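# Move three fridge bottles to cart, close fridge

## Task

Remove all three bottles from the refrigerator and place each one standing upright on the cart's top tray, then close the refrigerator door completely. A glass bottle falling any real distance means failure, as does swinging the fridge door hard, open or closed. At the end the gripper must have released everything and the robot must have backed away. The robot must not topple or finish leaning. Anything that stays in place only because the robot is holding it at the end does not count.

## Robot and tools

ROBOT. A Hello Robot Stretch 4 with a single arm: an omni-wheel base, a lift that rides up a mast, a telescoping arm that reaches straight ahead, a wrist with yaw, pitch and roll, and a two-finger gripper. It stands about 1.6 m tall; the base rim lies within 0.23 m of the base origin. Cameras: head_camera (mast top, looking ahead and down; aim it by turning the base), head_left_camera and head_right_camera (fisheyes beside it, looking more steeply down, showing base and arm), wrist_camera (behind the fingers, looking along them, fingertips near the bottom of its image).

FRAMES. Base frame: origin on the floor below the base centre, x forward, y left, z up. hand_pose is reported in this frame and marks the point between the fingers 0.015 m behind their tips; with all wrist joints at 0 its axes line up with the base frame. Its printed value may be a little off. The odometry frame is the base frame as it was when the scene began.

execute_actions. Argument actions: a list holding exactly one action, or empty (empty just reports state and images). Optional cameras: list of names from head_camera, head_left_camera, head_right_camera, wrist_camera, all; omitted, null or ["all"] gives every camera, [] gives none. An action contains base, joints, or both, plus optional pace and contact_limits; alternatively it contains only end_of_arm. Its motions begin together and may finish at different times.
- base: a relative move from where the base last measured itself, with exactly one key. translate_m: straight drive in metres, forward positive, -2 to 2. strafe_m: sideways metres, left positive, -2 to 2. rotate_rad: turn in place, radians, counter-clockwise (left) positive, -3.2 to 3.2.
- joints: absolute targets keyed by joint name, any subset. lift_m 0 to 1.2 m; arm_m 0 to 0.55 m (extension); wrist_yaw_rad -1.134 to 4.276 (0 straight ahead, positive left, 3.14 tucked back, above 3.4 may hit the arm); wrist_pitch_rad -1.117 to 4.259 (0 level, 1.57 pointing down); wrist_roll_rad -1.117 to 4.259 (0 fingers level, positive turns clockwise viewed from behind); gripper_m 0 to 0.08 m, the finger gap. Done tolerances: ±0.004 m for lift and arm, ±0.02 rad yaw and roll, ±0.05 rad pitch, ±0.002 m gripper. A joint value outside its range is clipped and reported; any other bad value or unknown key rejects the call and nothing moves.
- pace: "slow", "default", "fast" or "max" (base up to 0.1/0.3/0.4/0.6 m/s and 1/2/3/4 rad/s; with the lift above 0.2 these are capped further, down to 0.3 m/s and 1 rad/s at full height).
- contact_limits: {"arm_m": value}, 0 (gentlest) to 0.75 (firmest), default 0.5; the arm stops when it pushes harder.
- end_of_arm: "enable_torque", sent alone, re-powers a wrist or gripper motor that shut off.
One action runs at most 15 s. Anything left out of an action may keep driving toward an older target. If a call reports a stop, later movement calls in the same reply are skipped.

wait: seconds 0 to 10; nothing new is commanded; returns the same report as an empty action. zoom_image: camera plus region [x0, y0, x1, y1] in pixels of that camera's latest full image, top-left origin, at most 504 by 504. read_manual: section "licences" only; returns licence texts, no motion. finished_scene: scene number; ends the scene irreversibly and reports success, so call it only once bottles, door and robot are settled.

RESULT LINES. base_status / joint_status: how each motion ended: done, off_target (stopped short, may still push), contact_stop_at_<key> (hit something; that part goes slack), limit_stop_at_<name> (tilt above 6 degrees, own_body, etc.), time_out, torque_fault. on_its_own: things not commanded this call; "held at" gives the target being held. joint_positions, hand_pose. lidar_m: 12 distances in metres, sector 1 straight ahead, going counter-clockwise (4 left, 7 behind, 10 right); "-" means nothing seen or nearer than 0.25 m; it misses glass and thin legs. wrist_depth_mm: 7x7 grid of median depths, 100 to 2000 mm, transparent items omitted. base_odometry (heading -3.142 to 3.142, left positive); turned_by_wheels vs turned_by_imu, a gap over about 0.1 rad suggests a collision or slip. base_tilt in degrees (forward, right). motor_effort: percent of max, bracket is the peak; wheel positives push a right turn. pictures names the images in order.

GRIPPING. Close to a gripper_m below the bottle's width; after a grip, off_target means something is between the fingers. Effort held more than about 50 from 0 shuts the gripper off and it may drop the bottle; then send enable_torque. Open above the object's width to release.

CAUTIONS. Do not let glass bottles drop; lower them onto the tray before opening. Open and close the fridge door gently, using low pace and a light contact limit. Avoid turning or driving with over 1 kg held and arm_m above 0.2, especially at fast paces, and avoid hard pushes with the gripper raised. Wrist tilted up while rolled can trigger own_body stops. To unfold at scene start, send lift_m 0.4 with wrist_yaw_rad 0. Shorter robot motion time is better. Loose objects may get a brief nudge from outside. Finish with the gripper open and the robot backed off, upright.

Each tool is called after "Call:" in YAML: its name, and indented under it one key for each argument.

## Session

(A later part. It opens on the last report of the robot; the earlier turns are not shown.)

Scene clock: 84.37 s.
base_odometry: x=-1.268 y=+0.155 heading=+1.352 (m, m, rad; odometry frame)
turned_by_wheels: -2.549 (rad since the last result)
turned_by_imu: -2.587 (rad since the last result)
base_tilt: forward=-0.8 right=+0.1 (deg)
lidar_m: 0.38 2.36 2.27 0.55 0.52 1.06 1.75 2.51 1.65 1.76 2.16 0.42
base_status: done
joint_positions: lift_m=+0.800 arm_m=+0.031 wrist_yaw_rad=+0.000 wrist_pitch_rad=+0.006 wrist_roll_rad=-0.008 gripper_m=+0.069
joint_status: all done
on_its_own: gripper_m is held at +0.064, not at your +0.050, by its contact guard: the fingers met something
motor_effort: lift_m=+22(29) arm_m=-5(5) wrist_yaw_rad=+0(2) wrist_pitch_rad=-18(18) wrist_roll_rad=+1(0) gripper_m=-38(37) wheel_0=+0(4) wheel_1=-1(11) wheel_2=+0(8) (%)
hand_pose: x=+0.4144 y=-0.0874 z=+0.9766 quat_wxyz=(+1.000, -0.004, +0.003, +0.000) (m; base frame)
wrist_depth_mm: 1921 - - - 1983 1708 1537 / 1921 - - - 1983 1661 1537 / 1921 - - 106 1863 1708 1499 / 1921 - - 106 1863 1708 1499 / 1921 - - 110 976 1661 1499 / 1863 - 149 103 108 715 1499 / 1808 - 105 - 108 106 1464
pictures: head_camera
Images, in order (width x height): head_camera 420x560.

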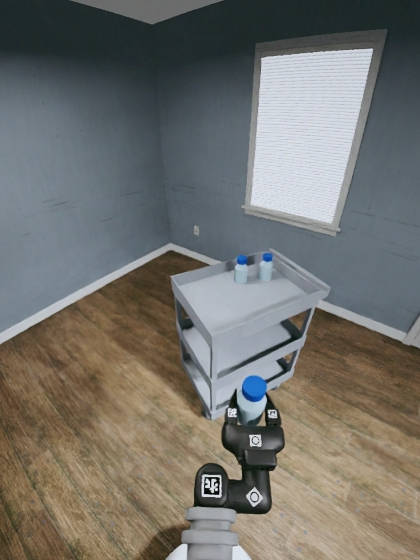

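Call:
execute_actions:
  actions:
    - {"base": {"translate_m": 0.27}, "joints": {"arm_m": 0.448, "lift_m": 0.792}, "contact_limits": {"arm_m": 0.15}}
  cameras: ["head_camera", "wrist_camera"]

Call:
zoom_image:
  camera: "head_camera"
  region: [130, 230, 370, 470]

Scene clock: 86.87 s.
base_odometry: x=-1.209 y=+0.418 heading=+1.352 (m, m, rad; odometry frame)
turned_by_wheels: +0.000 (rad since the last result)
turned_by_imu: -0.002 (rad since the last result)
base_tilt: forward=-0.7 right=+0.1 (deg)
lidar_m: 0.44 0.82 2.13 2.26 0.66 1.04 1.99 2.65 1.77 1.94 1.93 0.56
base_status: done
joint_positions: lift_m=+0.792 arm_m=+0.447 wrist_yaw_rad=+0.000 wrist_pitch_rad=+0.006 wrist_roll_rad=-0.008 gripper_m=+0.069
joint_status: all done
on_its_own: gripper_m is held at +0.064, not at your +0.050, by its contact guard: the fingers met something
motor_effort: lift_m=+18(22) arm_m=+4(5) wrist_yaw_rad=-1(2) wrist_pitch_rad=-18(19) wrist_roll_rad=+0(0) gripper_m=-36(37) wheel_0=+0(1) wheel_1=+1(3) wheel_2=+1(9) (%)
contact_limits: arm_m 0.15
hand_pose: x=+0.8308 y=-0.0874 z=+0.9689 quat_wxyz=(+1.000, -0.004, +0.003, +0.000) (m; base frame)
wrist_depth_mm: 1576 1921 1983 1576 1366 1182 1060 / 1576 1863 1983 1618 1366 1182 1078 / 1576 1921 1921 106 1308 1182 1060 / 1576 1863 1921 106 1281 1182 1060 / 1576 1921 1921 110 1281 1160 1060 / 1576 1808 148 103 108 1160 1025 / 1537 917 105 - 108 106 -
pictures: head_camera, wrist_camera
camera_calibration (this result's frames):
wrist_camera: T_world_to_cam=[[0.00938905, -0.999632, -0.0254665, -0.0634254], [0.0258541, 0.0257018, -0.999335, 1.01286], [0.999622, 0.00872439, 0.0260859, -0.706541], [0, 0, 0, 1]] pos_world=[0.680683, -0.0832703, 1.029]
Images, in order (width x height): head_camera 420x560, wrist_camera 616x392.

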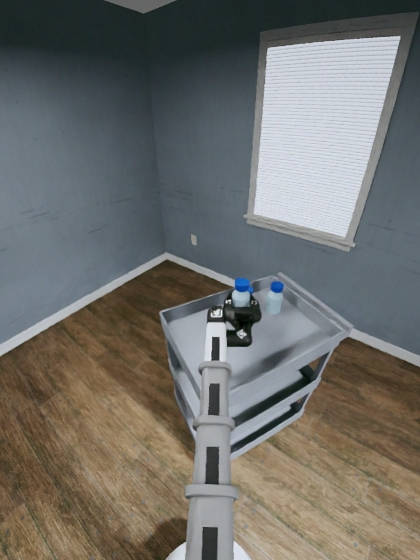

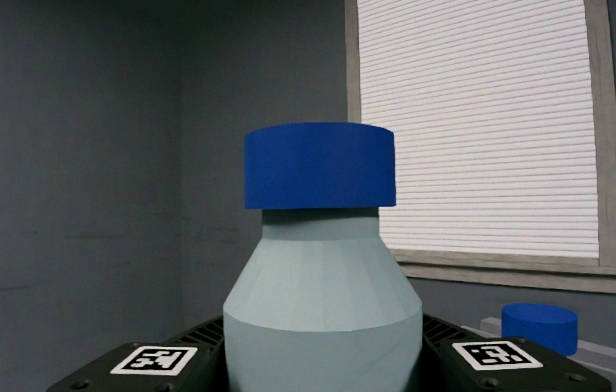

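Region (130, 230, 370, 470) of head_camera's 420x560 image, scaled by 2.100, with more detail than that image has.

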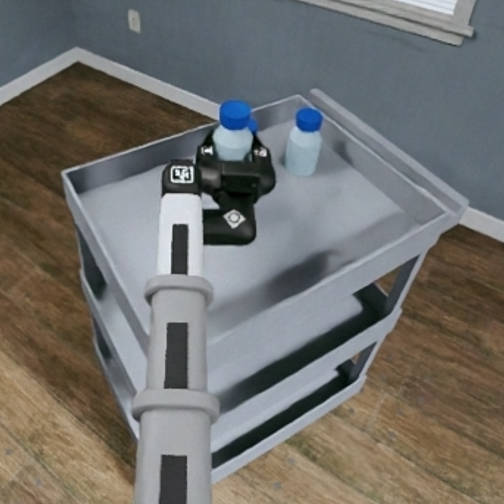

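Call:
execute_actions:
  actions:
    - {"joints": {"lift_m": 0.692}}
  cameras: ["head_camera"]

Call:
execute_actions:
  actions:
    - {"joints": {"lift_m": 0.677}, "pace": "slow"}
  cameras: []

Scene clock: 88.57 s.
base_odometry: x=-1.209 y=+0.418 heading=+1.352 (m, m, rad; odometry frame)
turned_by_wheels: +0.000 (rad since the last result)
turned_by_imu: +0.000 (rad since the last result)
base_tilt: forward=-0.6 right=+0.2 (deg)
lidar_m: 0.44 0.81 2.14 2.29 0.67 1.04 2.01 2.66 1.79 1.92 1.93 0.56
base_status: not commanded
joint_positions: lift_m=+0.692 arm_m=+0.447 wrist_yaw_rad=+0.000 wrist_pitch_rad=+0.006 wrist_roll_rad=-0.008 gripper_m=+0.069
joint_status: all done
on_its_own: gripper_m is held at +0.064, not at your +0.050, by its contact guard: the fingers met something
motor_effort: lift_m=+18(20) arm_m=+4(4) wrist_yaw_rad=-2(1) wrist_pitch_rad=-19(19) wrist_roll_rad=+0(0) gripper_m=-35(37) wheel_0=+0(0) wheel_1=+1(1) wheel_2=+1(1) (%)
hand_pose: x=+0.8308 y=-0.0874 z=+0.8689 quat_wxyz=(+1.000, -0.004, +0.003, +0.000) (m; base frame)
wrist_depth_mm: 1576 1863 1983 1618 1366 1182 1042 / 1618 1921 1921 1618 1366 1182 1060 / 1576 1921 1983 106 1308 1182 1060 / 1537 1863 1983 106 214 1182 254 / 1576 1863 1921 110 217 439 251 / 245 268 148 103 108 357 241 / 238 187 105 - 109 105 -
pictures: head_camera
Images, in order (width x height): head_camera 420x560.

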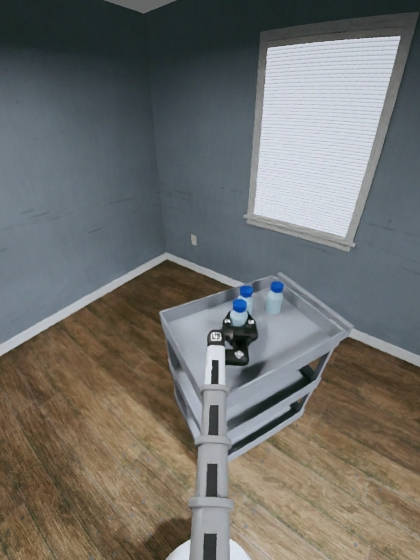

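Scene clock: 89.40 s.
base_odometry: x=-1.209 y=+0.418 heading=+1.352 (m, m, rad; odometry frame)
turned_by_wheels: +0.000 (rad since the last result)
turned_by_imu: +0.000 (rad since the last result)
base_tilt: forward=-0.7 right=+0.2 (deg)
lidar_m: 0.44 0.84 2.12 2.28 0.66 1.03 1.98 2.65 1.80 1.94 1.94 0.56
base_status: not commanded
joint_positions: lift_m=+0.677 arm_m=+0.447 wrist_yaw_rad=+0.000 wrist_pitch_rad=+0.002 wrist_roll_rad=-0.008 gripper_m=+0.069
joint_status: all done
on_its_own: gripper_m is held at +0.064, not at your +0.050, by its contact guard: the fingers met something
motor_effort: lift_m=+16(20) arm_m=+4(4) wrist_yaw_rad=+1(2) wrist_pitch_rad=-7(19) wrist_roll_rad=-1(1) gripper_m=-37(37) wheel_0=+0(0) wheel_1=+1(1) wheel_2=+0(1) (%)
hand_pose: x=+0.8308 y=-0.0875 z=+0.8550 quat_wxyz=(+1.000, -0.004, +0.001, +0.000) (m; base frame)
wrist_depth_mm: 1576 1921 1983 1618 1366 1182 1060 / 1618 1921 1983 1618 1397 1182 1060 / 1576 1863 1983 106 1308 1182 1060 / 1537 1863 1983 106 219 1182 255 / 1576 1808 1863 110 209 436 246 / 240 265 148 103 108 329 241 / 238 186 105 - 108 106 -
pictures: none
No camera images: the call's "cameras" was empty. Leave "cameras" out to get every camera's image.

Call:
execute_actions:
  actions:
    - {"joints": {"gripper_m": 0.08}}
  cameras: []

Call:
execute_actions:
  actions:
    - {"joints": {"lift_m": 0.76, "arm_m": 0.43}, "pace": "fast"}

Scene clock: 90.33 s.
base_odometry: x=-1.209 y=+0.418 heading=+1.352 (m, m, rad; odometry frame)
turned_by_wheels: +0.000 (rad since the last result)
turned_by_imu: +0.000 (rad since the last result)
base_tilt: forward=-0.8 right=+0.1 (deg)
lidar_m: 0.42 0.81 2.13 2.28 0.67 1.03 2.00 2.66 1.79 1.94 1.94 0.57
base_status: not commanded
joint_positions: lift_m=+0.677 arm_m=+0.447 wrist_yaw_rad=+0.000 wrist_pitch_rad=+0.002 wrist_roll_rad=-0.008 gripper_m=+0.080
joint_status: all done
motor_effort: lift_m=+16(15) arm_m=+4(4) wrist_yaw_rad=+0(1) wrist_pitch_rad=-7(7) wrist_roll_rad=+0(0) gripper_m=+3(35) wheel_0=+0(0) wheel_1=+1(1) wheel_2=+1(1) (%)
hand_pose: x=+0.8308 y=-0.0875 z=+0.8549 quat_wxyz=(+1.000, -0.004, +0.001, +0.000) (m; base frame)
wrist_depth_mm: 1576 1921 1983 1618 1366 1182 1060 / 1576 1863 1983 1576 1366 1182 1060 / 1576 1863 1921 106 1308 1182 1060 / 1537 1921 1921 107 219 1182 253 / 1537 1863 1863 110 208 436 246 / 240 264 139 102 107 272 241 / 236 106 110 - 109 106 -
pictures: none
No camera images: the call's "cameras" was empty. Leave "cameras" out to get every camera's image.

Scene clock: 91.43 s.
base_odometry: x=-1.209 y=+0.418 heading=+1.352 (m, m, rad; odometry frame)
turned_by_wheels: +0.000 (rad since the last result)
turned_by_imu: +0.000 (rad since the last result)
base_tilt: forward=-0.7 right=+0.1 (deg)
lidar_m: 0.43 0.81 2.14 2.29 0.68 1.03 1.99 2.66 1.81 1.92 1.94 0.55
base_status: not commanded
joint_positions: lift_m=+0.760 arm_m=+0.431 wrist_yaw_rad=+0.000 wrist_pitch_rad=+0.003 wrist_roll_rad=-0.008 gripper_m=+0.080
joint_status: all done
motor_effort: lift_m=+21(18) arm_m=-5(2) wrist_yaw_rad=+0(1) wrist_pitch_rad=-8(8) wrist_roll_rad=+0(0) gripper_m=+1(3) wheel_0=+0(0) wheel_1=+1(1) wheel_2=+0(1) (%)
hand_pose: x=+0.8144 y=-0.0874 z=+0.9375 quat_wxyz=(+1.000, -0.004, +0.001, +0.000) (m; base frame)
wrist_depth_mm: 1576 1921 1983 1661 1366 1205 1060 / 1576 1863 1983 1661 1366 1205 1078 / 1576 1863 1983 1618 1366 1182 1060 / 1537 1863 1983 1618 1397 1205 1078 / 1576 1863 1921 1618 1366 1182 1042 / 1576 1863 1863 1618 232 296 268 / 1499 106 137 131 143 106 -
pictures: head_camera, head_left_camera, head_right_camera, wrist_camera
camera_calibration (this result's frames):
wrist_camera: T_world_to_cam=[[0.00915943, -0.999633, -0.0255128, -0.0639101], [0.0295811, 0.0257736, -0.99923, 0.978753], [0.99952, 0.00839768, 0.0298063, -0.692729], [0, 0, 0, 1]] pos_world=[0.66403, -0.0832953, 0.997017]
Images, in order (width x height): head_camera 420x560, head_left_camera 420x672, head_right_camera 420x672, wrist_camera 616x392.

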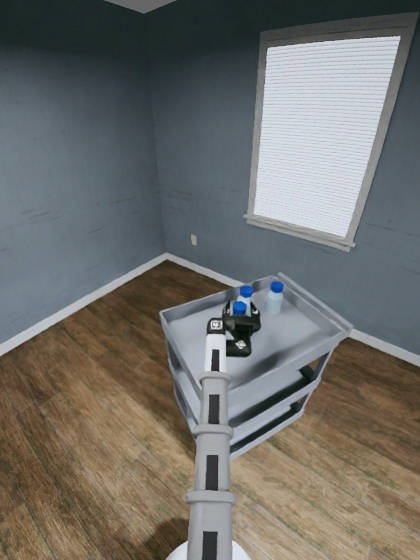

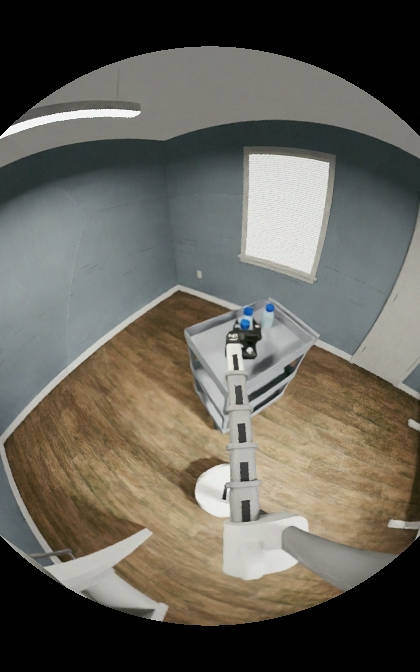

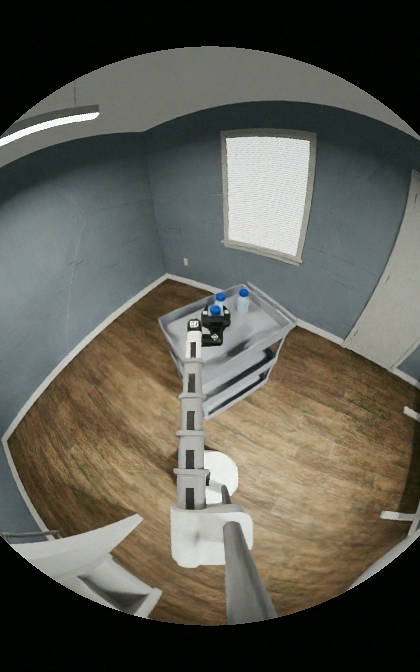

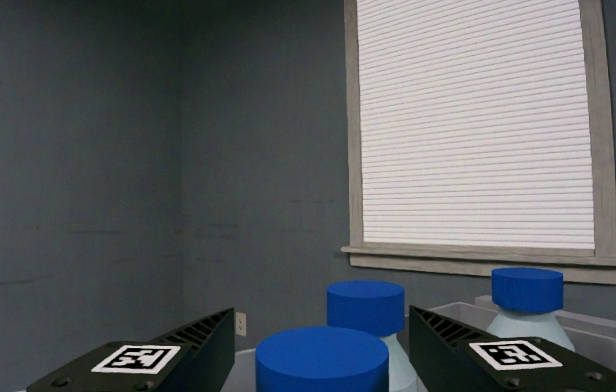

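Call:
execute_actions:
  actions:
    - {"joints": {"arm_m": 0.35, "lift_m": 0.775}, "pace": "fast"}
  cameras: []

Call:
execute_actions:
  actions:
    - {"base": {"rotate_rad": 0.7}, "joints": {"gripper_m": 0.0, "wrist_yaw_rad": 1.0}, "pace": "fast"}
  cameras: ["head_camera", "head_left_camera"]

Scene clock: 95.50 s.
base_odometry: x=-1.209 y=+0.418 heading=+1.352 (m, m, rad; odometry frame)
turned_by_wheels: +0.000 (rad since the last result)
turned_by_imu: -0.001 (rad since the last result)
base_tilt: forward=-0.8 right=+0.1 (deg)
lidar_m: 0.44 0.80 2.12 2.28 0.66 1.06 1.99 2.65 1.79 1.94 1.94 0.55
base_status: not commanded
joint_positions: lift_m=+0.775 arm_m=+0.351 wrist_yaw_rad=+0.000 wrist_pitch_rad=+0.003 wrist_roll_rad=-0.008 gripper_m=+0.080
joint_status: all done
motor_effort: lift_m=+20(21) arm_m=-5(4) wrist_yaw_rad=+0(2) wrist_pitch_rad=-9(7) wrist_roll_rad=+0(0) gripper_m=+0(1) wheel_0=+0(0) wheel_1=+1(1) wheel_2=+0(0) (%)
hand_pose: x=+0.7343 y=-0.0875 z=+0.9525 quat_wxyz=(+1.000, -0.004, +0.001, +0.000) (m; base frame)
wrist_depth_mm: 1661 1983 - 1708 1430 1255 1118 / 1618 1921 - 1708 1464 1255 1118 / 1618 1983 - 1708 1464 1255 1118 / 1576 1921 - 1708 1430 1255 1118 / 1618 1921 - 1661 1430 1229 1118 / 1661 1921 1921 336 504 351 1078 / 1576 106 138 203 300 106 -
pictures: none
No camera images: the call's "cameras" was empty. Leave "cameras" out to get every camera's image.

Scene clock: 96.93 s.
base_odometry: x=-1.209 y=+0.418 heading=+2.052 (m, m, rad; odometry frame)
turned_by_wheels: +0.700 (rad since the last result)
turned_by_imu: +0.710 (rad since the last result)
base_tilt: forward=-0.8 right=+0.1 (deg)
lidar_m: 2.14 2.14 2.15 0.67 1.29 2.18 2.60 1.77 2.10 0.96 0.49 0.42
base_status: done
joint_positions: lift_m=+0.775 arm_m=+0.351 wrist_yaw_rad=+1.000 wrist_pitch_rad=+0.003 wrist_roll_rad=-0.008 gripper_m=+0.000
joint_status: all done
motor_effort: lift_m=+20(20) arm_m=-4(4) wrist_yaw_rad=-1(7) wrist_pitch_rad=-8(8) wrist_roll_rad=-1(1) gripper_m=-1(2) wheel_0=-1(4) wheel_1=+0(8) wheel_2=+1(7) (%)
hand_pose: x=+0.7101 y=+0.1318 z=+0.9525 quat_wxyz=(+0.878, -0.004, -0.001, +0.479) (m; base frame)
wrist_depth_mm: 1708 1983 - - 1708 1464 1255 / 1708 1983 - - 1708 1430 1255 / 1661 1983 - - 1756 1464 1281 / 1708 1983 - - 1756 1464 1255 / 1661 1921 - - 1756 1430 1255 / 1661 1921 - - 1708 1430 1255 / 1661 1921 - 112 122 1430 1229
pictures: head_camera, head_left_camera
Images, in order (width x height): head_camera 420x560, head_left_camera 420x672.

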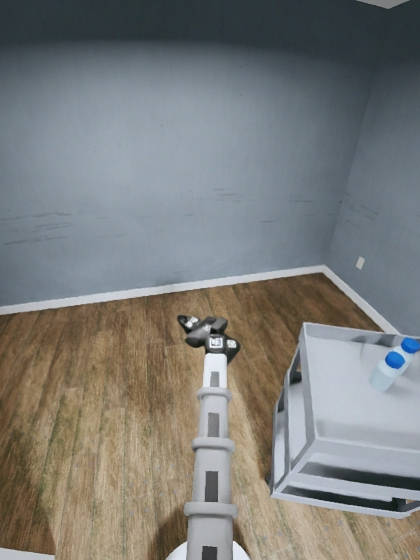

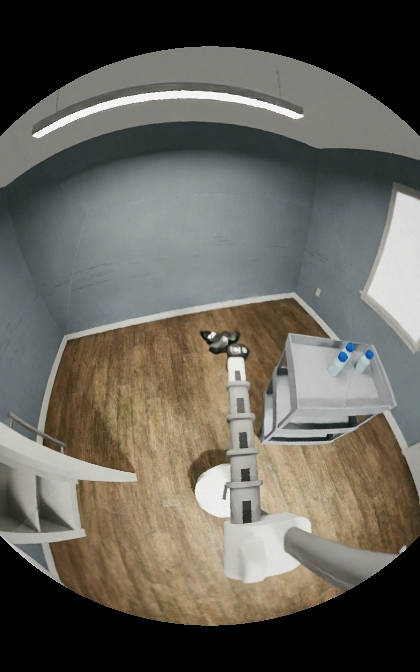

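Call:
execute_actions:
  actions:
    - {"base": {"rotate_rad": 1.13}, "joints": {"lift_m": 0.5, "wrist_yaw_rad": 1.57, "arm_m": 0.51}, "pace": "fast", "contact_limits": {"arm_m": 0.15}}

Scene clock: 98.83 s.
base_odometry: x=-1.209 y=+0.418 heading=-3.102 (m, m, rad; odometry frame)
turned_by_wheels: +1.130 (rad since the last result)
turned_by_imu: +1.146 (rad since the last result)
base_tilt: forward=-0.7 right=+0.2 (deg)
lidar_m: 2.05 0.66 1.29 2.24 1.81 1.82 2.10 0.82 0.47 0.44 2.12 2.15
base_status: done
joint_positions: lift_m=+0.500 arm_m=+0.509 wrist_yaw_rad=+1.570 wrist_pitch_rad=+0.003 wrist_roll_rad=-0.008 gripper_m=+0.000
joint_status: all done
motor_effort: lift_m=+16(20) arm_m=+4(5) wrist_yaw_rad=+0(7) wrist_pitch_rad=-8(8) wrist_roll_rad=+1(0) gripper_m=-3(0) wheel_0=+0(14) wheel_1=-1(8) wheel_2=+0(8) (%)
contact_limits: arm_m 0.15
hand_pose: x=+0.7678 y=+0.2126 z=+0.6778 quat_wxyz=(+0.707, -0.004, -0.002, +0.707) (m; base frame)
wrist_depth_mm: - 188 223 270 343 480 866 / - 188 221 268 338 469 831 / - 187 220 265 336 459 798 / - 186 219 263 330 452 778 / - 185 217 260 329 442 768 / - 183 215 244 325 442 759 / 1661 182 204 112 122 439 750
pictures: head_camera, head_left_camera, head_right_camera, wrist_camera
camera_calibration (this result's frames):
wrist_camera: T_world_to_cam=[[0.999642, 0.00858751, -0.0253553, -0.745124], [-0.0255991, 0.0295839, -0.999234, 0.754493], [-0.00783083, 0.999525, 0.0297931, -0.0782306], [0, 0, 0, 1]] pos_world=[0.763558, 0.0622714, 0.737354]
Images, in order (width x height): head_camera 420x560, head_left_camera 420x672, head_right_camera 420x672, wrist_camera 616x392.

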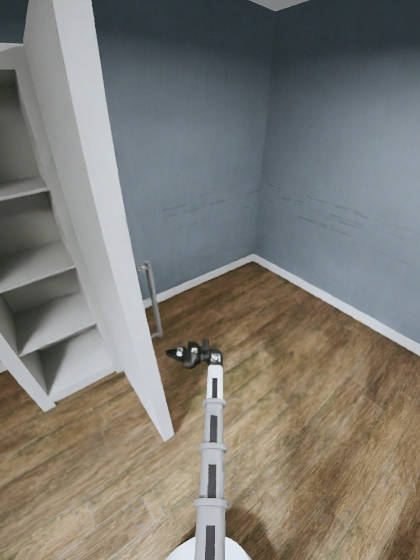

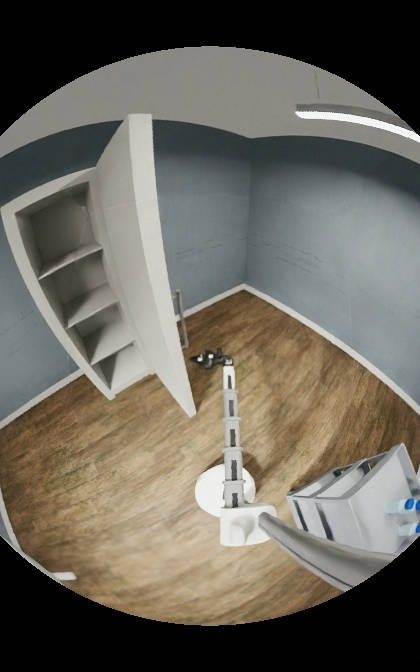

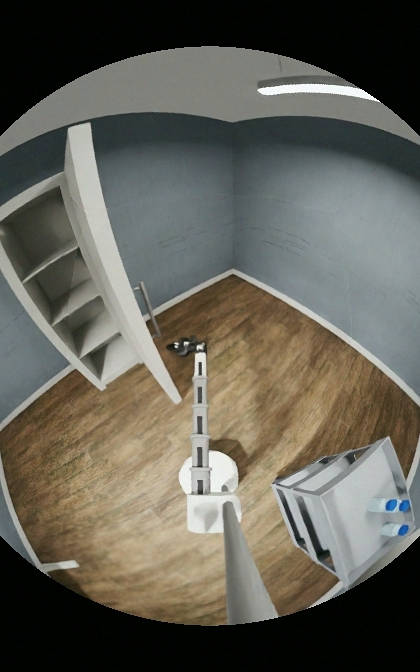

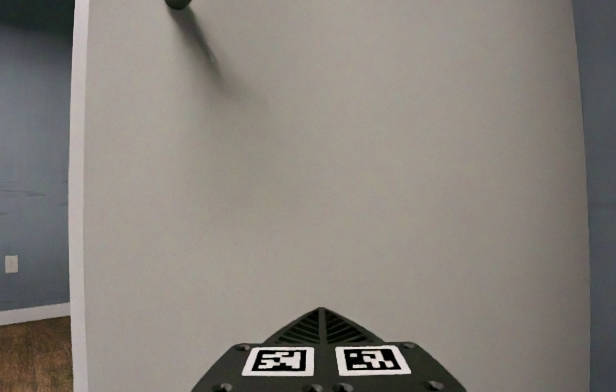

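Call:
execute_actions:
  actions:
    - {"base": {"strafe_m": 0.23}, "joints": {"lift_m": 0.45}, "pace": "slow"}
  cameras: ["head_camera", "wrist_camera"]

Scene clock: 102.57 s.
base_odometry: x=-1.200 y=+0.188 heading=-3.101 (m, m, rad; odometry frame)
turned_by_wheels: +0.000 (rad since the last result)
turned_by_imu: -0.001 (rad since the last result)
base_tilt: forward=-0.7 right=+0.2 (deg)
lidar_m: 1.91 0.56 1.14 2.09 2.37 1.64 2.27 2.04 0.71 0.66 2.31 2.33
base_status: done
joint_positions: lift_m=+0.450 arm_m=+0.509 wrist_yaw_rad=+1.570 wrist_pitch_rad=+0.003 wrist_roll_rad=-0.008 gripper_m=+0.000
joint_status: all done
motor_effort: lift_m=+16(16) arm_m=+4(4) wrist_yaw_rad=+0(13) wrist_pitch_rad=-8(8) wrist_roll_rad=+0(0) gripper_m=-2(1) wheel_0=+0(18) wheel_1=+1(6) wheel_2=-1(7) (%)
hand_pose: x=+0.7678 y=+0.2126 z=+0.6279 quat_wxyz=(+0.707, -0.004, -0.002, +0.707) (m; base frame)
wrist_depth_mm: 195 206 220 236 253 274 294 / 195 205 219 234 251 272 291 / 193 204 218 233 249 270 289 / 191 203 216 231 247 267 286 / 191 202 215 229 246 266 283 / 190 201 213 224 244 263 281 / 189 199 208 112 122 263 279
pictures: head_camera, wrist_camera
camera_calibration (this result's frames):
wrist_camera: T_world_to_cam=[[0.999644, 0.00834264, -0.0253551, -0.746392], [-0.0255918, 0.0296048, -0.999234, 0.704568], [-0.00758562, 0.999527, 0.0298078, -0.0769182], [0, 0, 0, 1]] pos_world=[0.763574, 0.0622501, 0.687396]
Images, in order (width x height): head_camera 420x560, wrist_camera 616x392.

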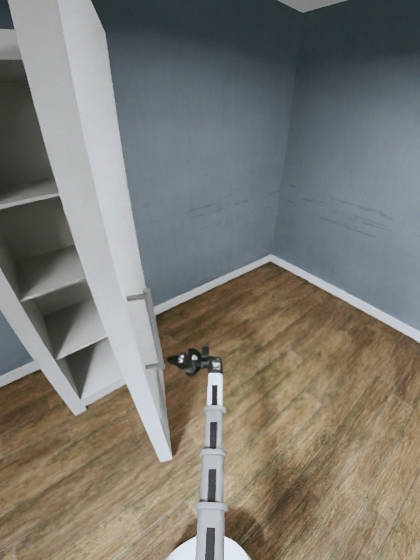

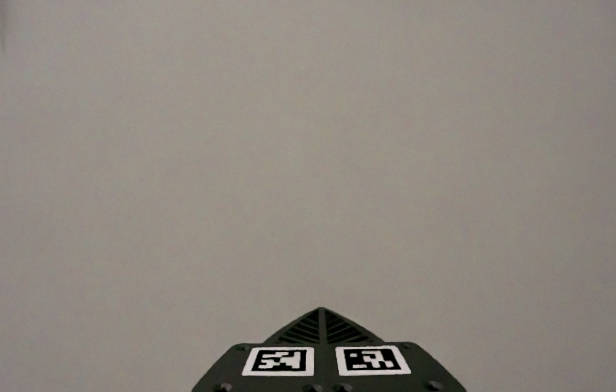

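The door is moving ahead of the tip on its own. Waiting.

Call:
wait:
  seconds: 3

Scene clock: 105.60 s.
base_odometry: x=-1.200 y=+0.188 heading=-3.101 (m, m, rad; odometry frame)
turned_by_wheels: +0.000 (rad since the last result)
turned_by_imu: -0.001 (rad since the last result)
base_tilt: forward=-0.7 right=+0.2 (deg)
lidar_m: 1.90 1.05 1.02 2.09 2.38 1.65 2.29 2.03 0.72 0.67 2.30 2.33
base_status: done
joint_positions: lift_m=+0.450 arm_m=+0.509 wrist_yaw_rad=+1.570 wrist_pitch_rad=+0.003 wrist_roll_rad=-0.008 gripper_m=+0.000
joint_status: all done
motor_effort: lift_m=+16(16) arm_m=+4(4) wrist_yaw_rad=-1(13) wrist_pitch_rad=-7(8) wrist_roll_rad=+0(0) gripper_m=+0(1) wheel_0=+0(18) wheel_1=+1(6) wheel_2=-1(7) (%)
hand_pose: x=+0.7678 y=+0.2126 z=+0.6279 quat_wxyz=(+0.707, -0.004, -0.002, +0.707) (m; base frame)
wrist_depth_mm: - - - 707 544 439 379 / - - - 707 544 442 382 / - - - 707 544 442 382 / - - - 699 544 442 379 / - - - 707 544 439 384 / - - - 676 544 439 379 / 1618 1661 1756 112 122 436 377
wait: 3.00 s; at rest by 0.23 s
pictures: head_camera, head_left_camera, head_right_camera, wrist_camera
camera_calibration (this result's frames):
wrist_camera: T_world_to_cam=[[0.999644, 0.00834288, -0.0253551, -0.746392], [-0.0255918, 0.0296047, -0.999234, 0.704568], [-0.00758586, 0.999527, 0.0298077, -0.076918], [0, 0, 0, 1]] pos_world=[0.763574, 0.0622501, 0.687396]
Images, in order (width x height): head_camera 420x560, head_left_camera 420x672, head_right_camera 420x672, wrist_camera 616x392.

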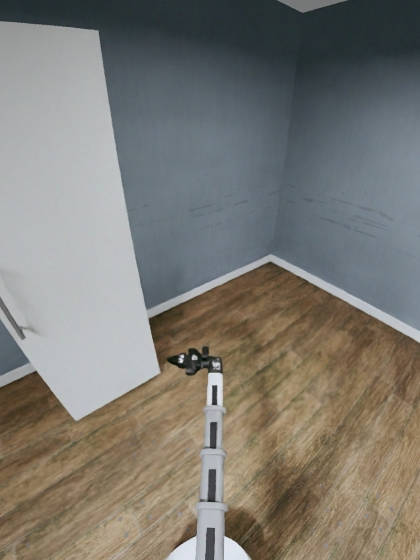

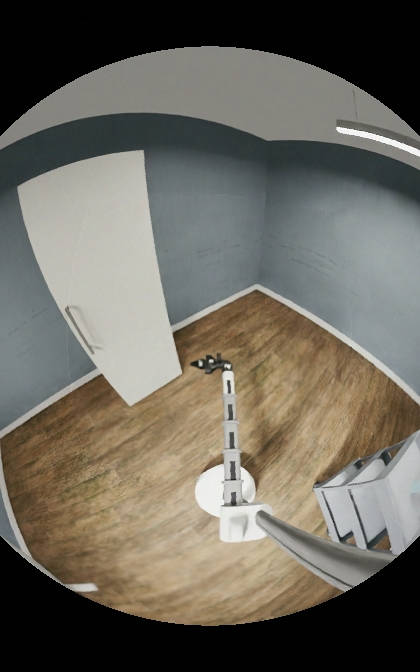

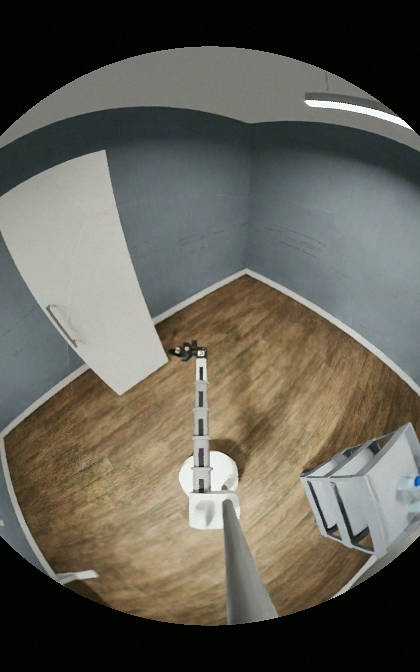

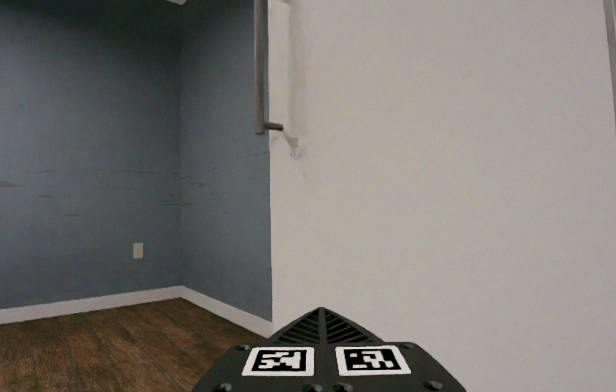

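Call:
wait:
  seconds: 4

Scene clock: 109.67 s.
base_odometry: x=-1.200 y=+0.188 heading=-3.101 (m, m, rad; odometry frame)
turned_by_wheels: +0.000 (rad since the last result)
turned_by_imu: -0.001 (rad since the last result)
base_tilt: forward=-0.7 right=+0.1 (deg)
lidar_m: 1.86 1.05 1.03 2.08 2.38 1.64 2.26 2.03 0.69 0.67 2.30 2.34
base_status: done
joint_positions: lift_m=+0.450 arm_m=+0.509 wrist_yaw_rad=+1.570 wrist_pitch_rad=+0.003 wrist_roll_rad=-0.008 gripper_m=+0.000
joint_status: all done
motor_effort: lift_m=+16(16) arm_m=+3(4) wrist_yaw_rad=+1(13) wrist_pitch_rad=-7(8) wrist_roll_rad=+0(0) gripper_m=-2(1) wheel_0=+0(18) wheel_1=+1(6) wheel_2=+0(7) (%)
hand_pose: x=+0.7678 y=+0.2126 z=+0.6279 quat_wxyz=(+0.707, -0.004, -0.002, +0.707) (m; base frame)
wrist_depth_mm: - - - 707 549 439 379 / - - - 715 544 442 382 / - - - 707 544 442 382 / - - - 707 544 445 382 / - - - 699 544 442 382 / - - - 676 539 442 379 / 1618 1661 1708 112 122 439 377
wait: 4.00 s; at rest by 0.20 s
pictures: head_camera, head_left_camera, head_right_camera, wrist_camera
camera_calibration (this result's frames):
wrist_camera: T_world_to_cam=[[0.999644, 0.00834275, -0.0253552, -0.746392], [-0.0255918, 0.0296045, -0.999234, 0.704568], [-0.00758573, 0.999527, 0.0298074, -0.0769179], [0, 0, 0, 1]] pos_world=[0.763574, 0.0622501, 0.687396]
Images, in order (width x height): head_camera 420x560, head_left_camera 420x672, head_right_camera 420x672, wrist_camera 616x392.

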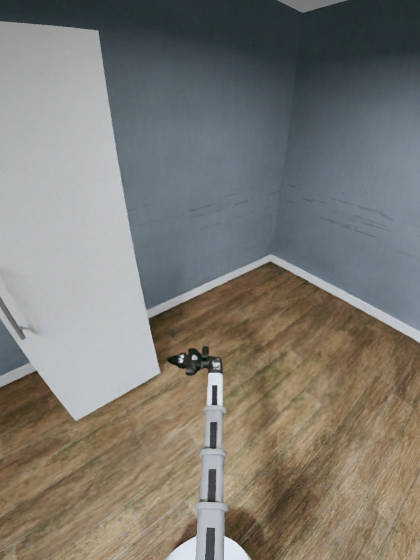

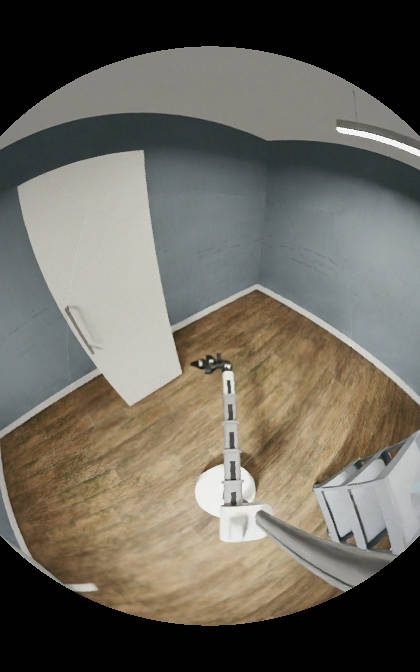

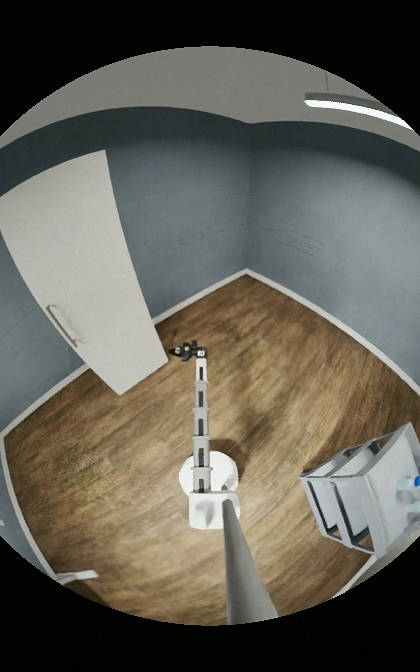

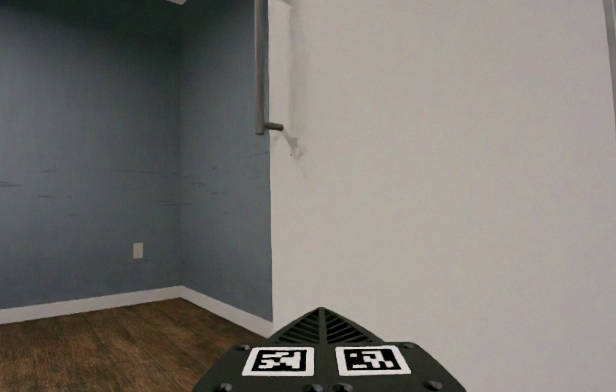

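Call:
zoom_image:
  camera: "head_camera"
  region: [0, 250, 280, 450]

Region (0, 250, 280, 450) of head_camera's 420x560 image, scaled by 1.800, with more detail than that image has; it fills the top 360 rows of this view, and the rest is white.

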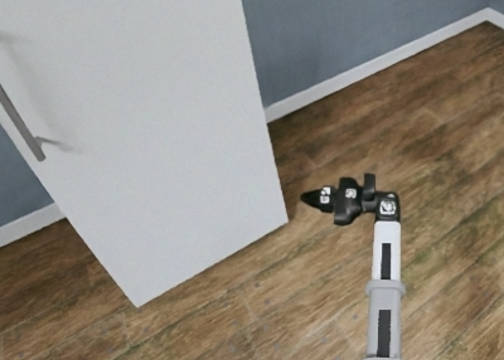

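Call:
execute_actions:
  actions:
    - {"base": {"rotate_rad": -0.6}, "joints": {"arm_m": 0.25}, "pace": "fast"}
  cameras: ["head_left_camera", "head_right_camera"]

Scene clock: 112.87 s.
base_odometry: x=-1.200 y=+0.188 heading=+2.582 (m, m, rad; odometry frame)
turned_by_wheels: -0.600 (rad since the last result)
turned_by_imu: -0.610 (rad since the last result)
base_tilt: forward=-0.8 right=+0.2 (deg)
lidar_m: 2.31 1.98 1.06 1.04 1.98 2.46 2.01 2.00 2.05 0.73 0.67 2.31
base_status: done
joint_positions: lift_m=+0.450 arm_m=+0.251 wrist_yaw_rad=+1.570 wrist_pitch_rad=+0.003 wrist_roll_rad=-0.008 gripper_m=+0.000
joint_status: all done
motor_effort: lift_m=+17(17) arm_m=-5(6) wrist_yaw_rad=-1(5) wrist_pitch_rad=-7(7) wrist_roll_rad=+0(0) gripper_m=+0(0) wheel_0=+2(2) wheel_1=+1(10) wheel_2=+0(9) (%)
hand_pose: x=+0.5093 y=+0.2126 z=+0.6278 quat_wxyz=(+0.707, -0.004, -0.002, +0.707) (m; base frame)
wrist_depth_mm: - 1921 991 931 1464 1397 1336 / 1983 1808 991 931 1464 1397 1336 / 1983 1863 1008 917 1464 1397 1336 / 1983 1863 991 917 1464 1397 1308 / 1983 1808 976 917 1430 1366 1308 / 1983 1808 976 904 1397 1366 1281 / 1618 1576 976 112 122 1366 1281
pictures: head_left_camera, head_right_camera
Images, in order (width x height): head_left_camera 420x672, head_right_camera 420x672.

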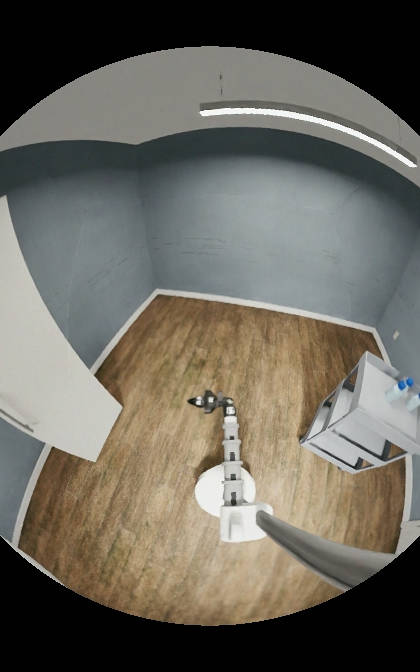

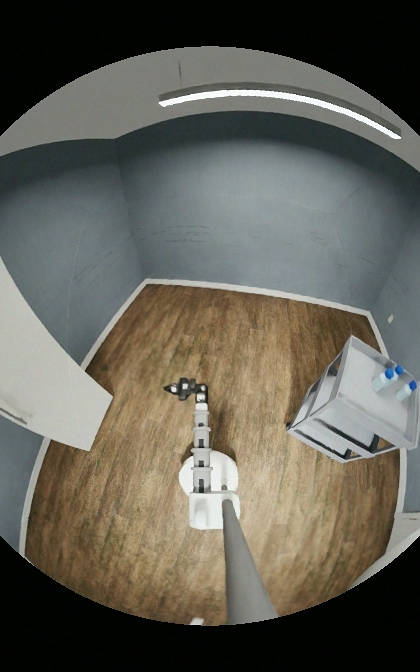

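Call:
zoom_image:
  camera: "head_right_camera"
  region: [320, 330, 420, 450]

Region (320, 330, 420, 450) of head_right_camera's 420x672 image, scaled by 4.200, with more detail than that image has.

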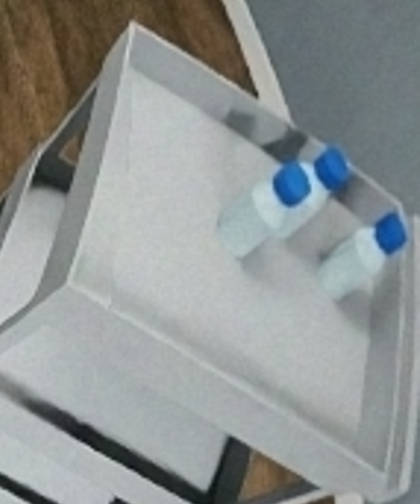

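All three bottles stand upright in the top tray, the door is shut, and the robot is clear.

Call:
finished_scene:
  scene: 2

The scene is finished: the task was done.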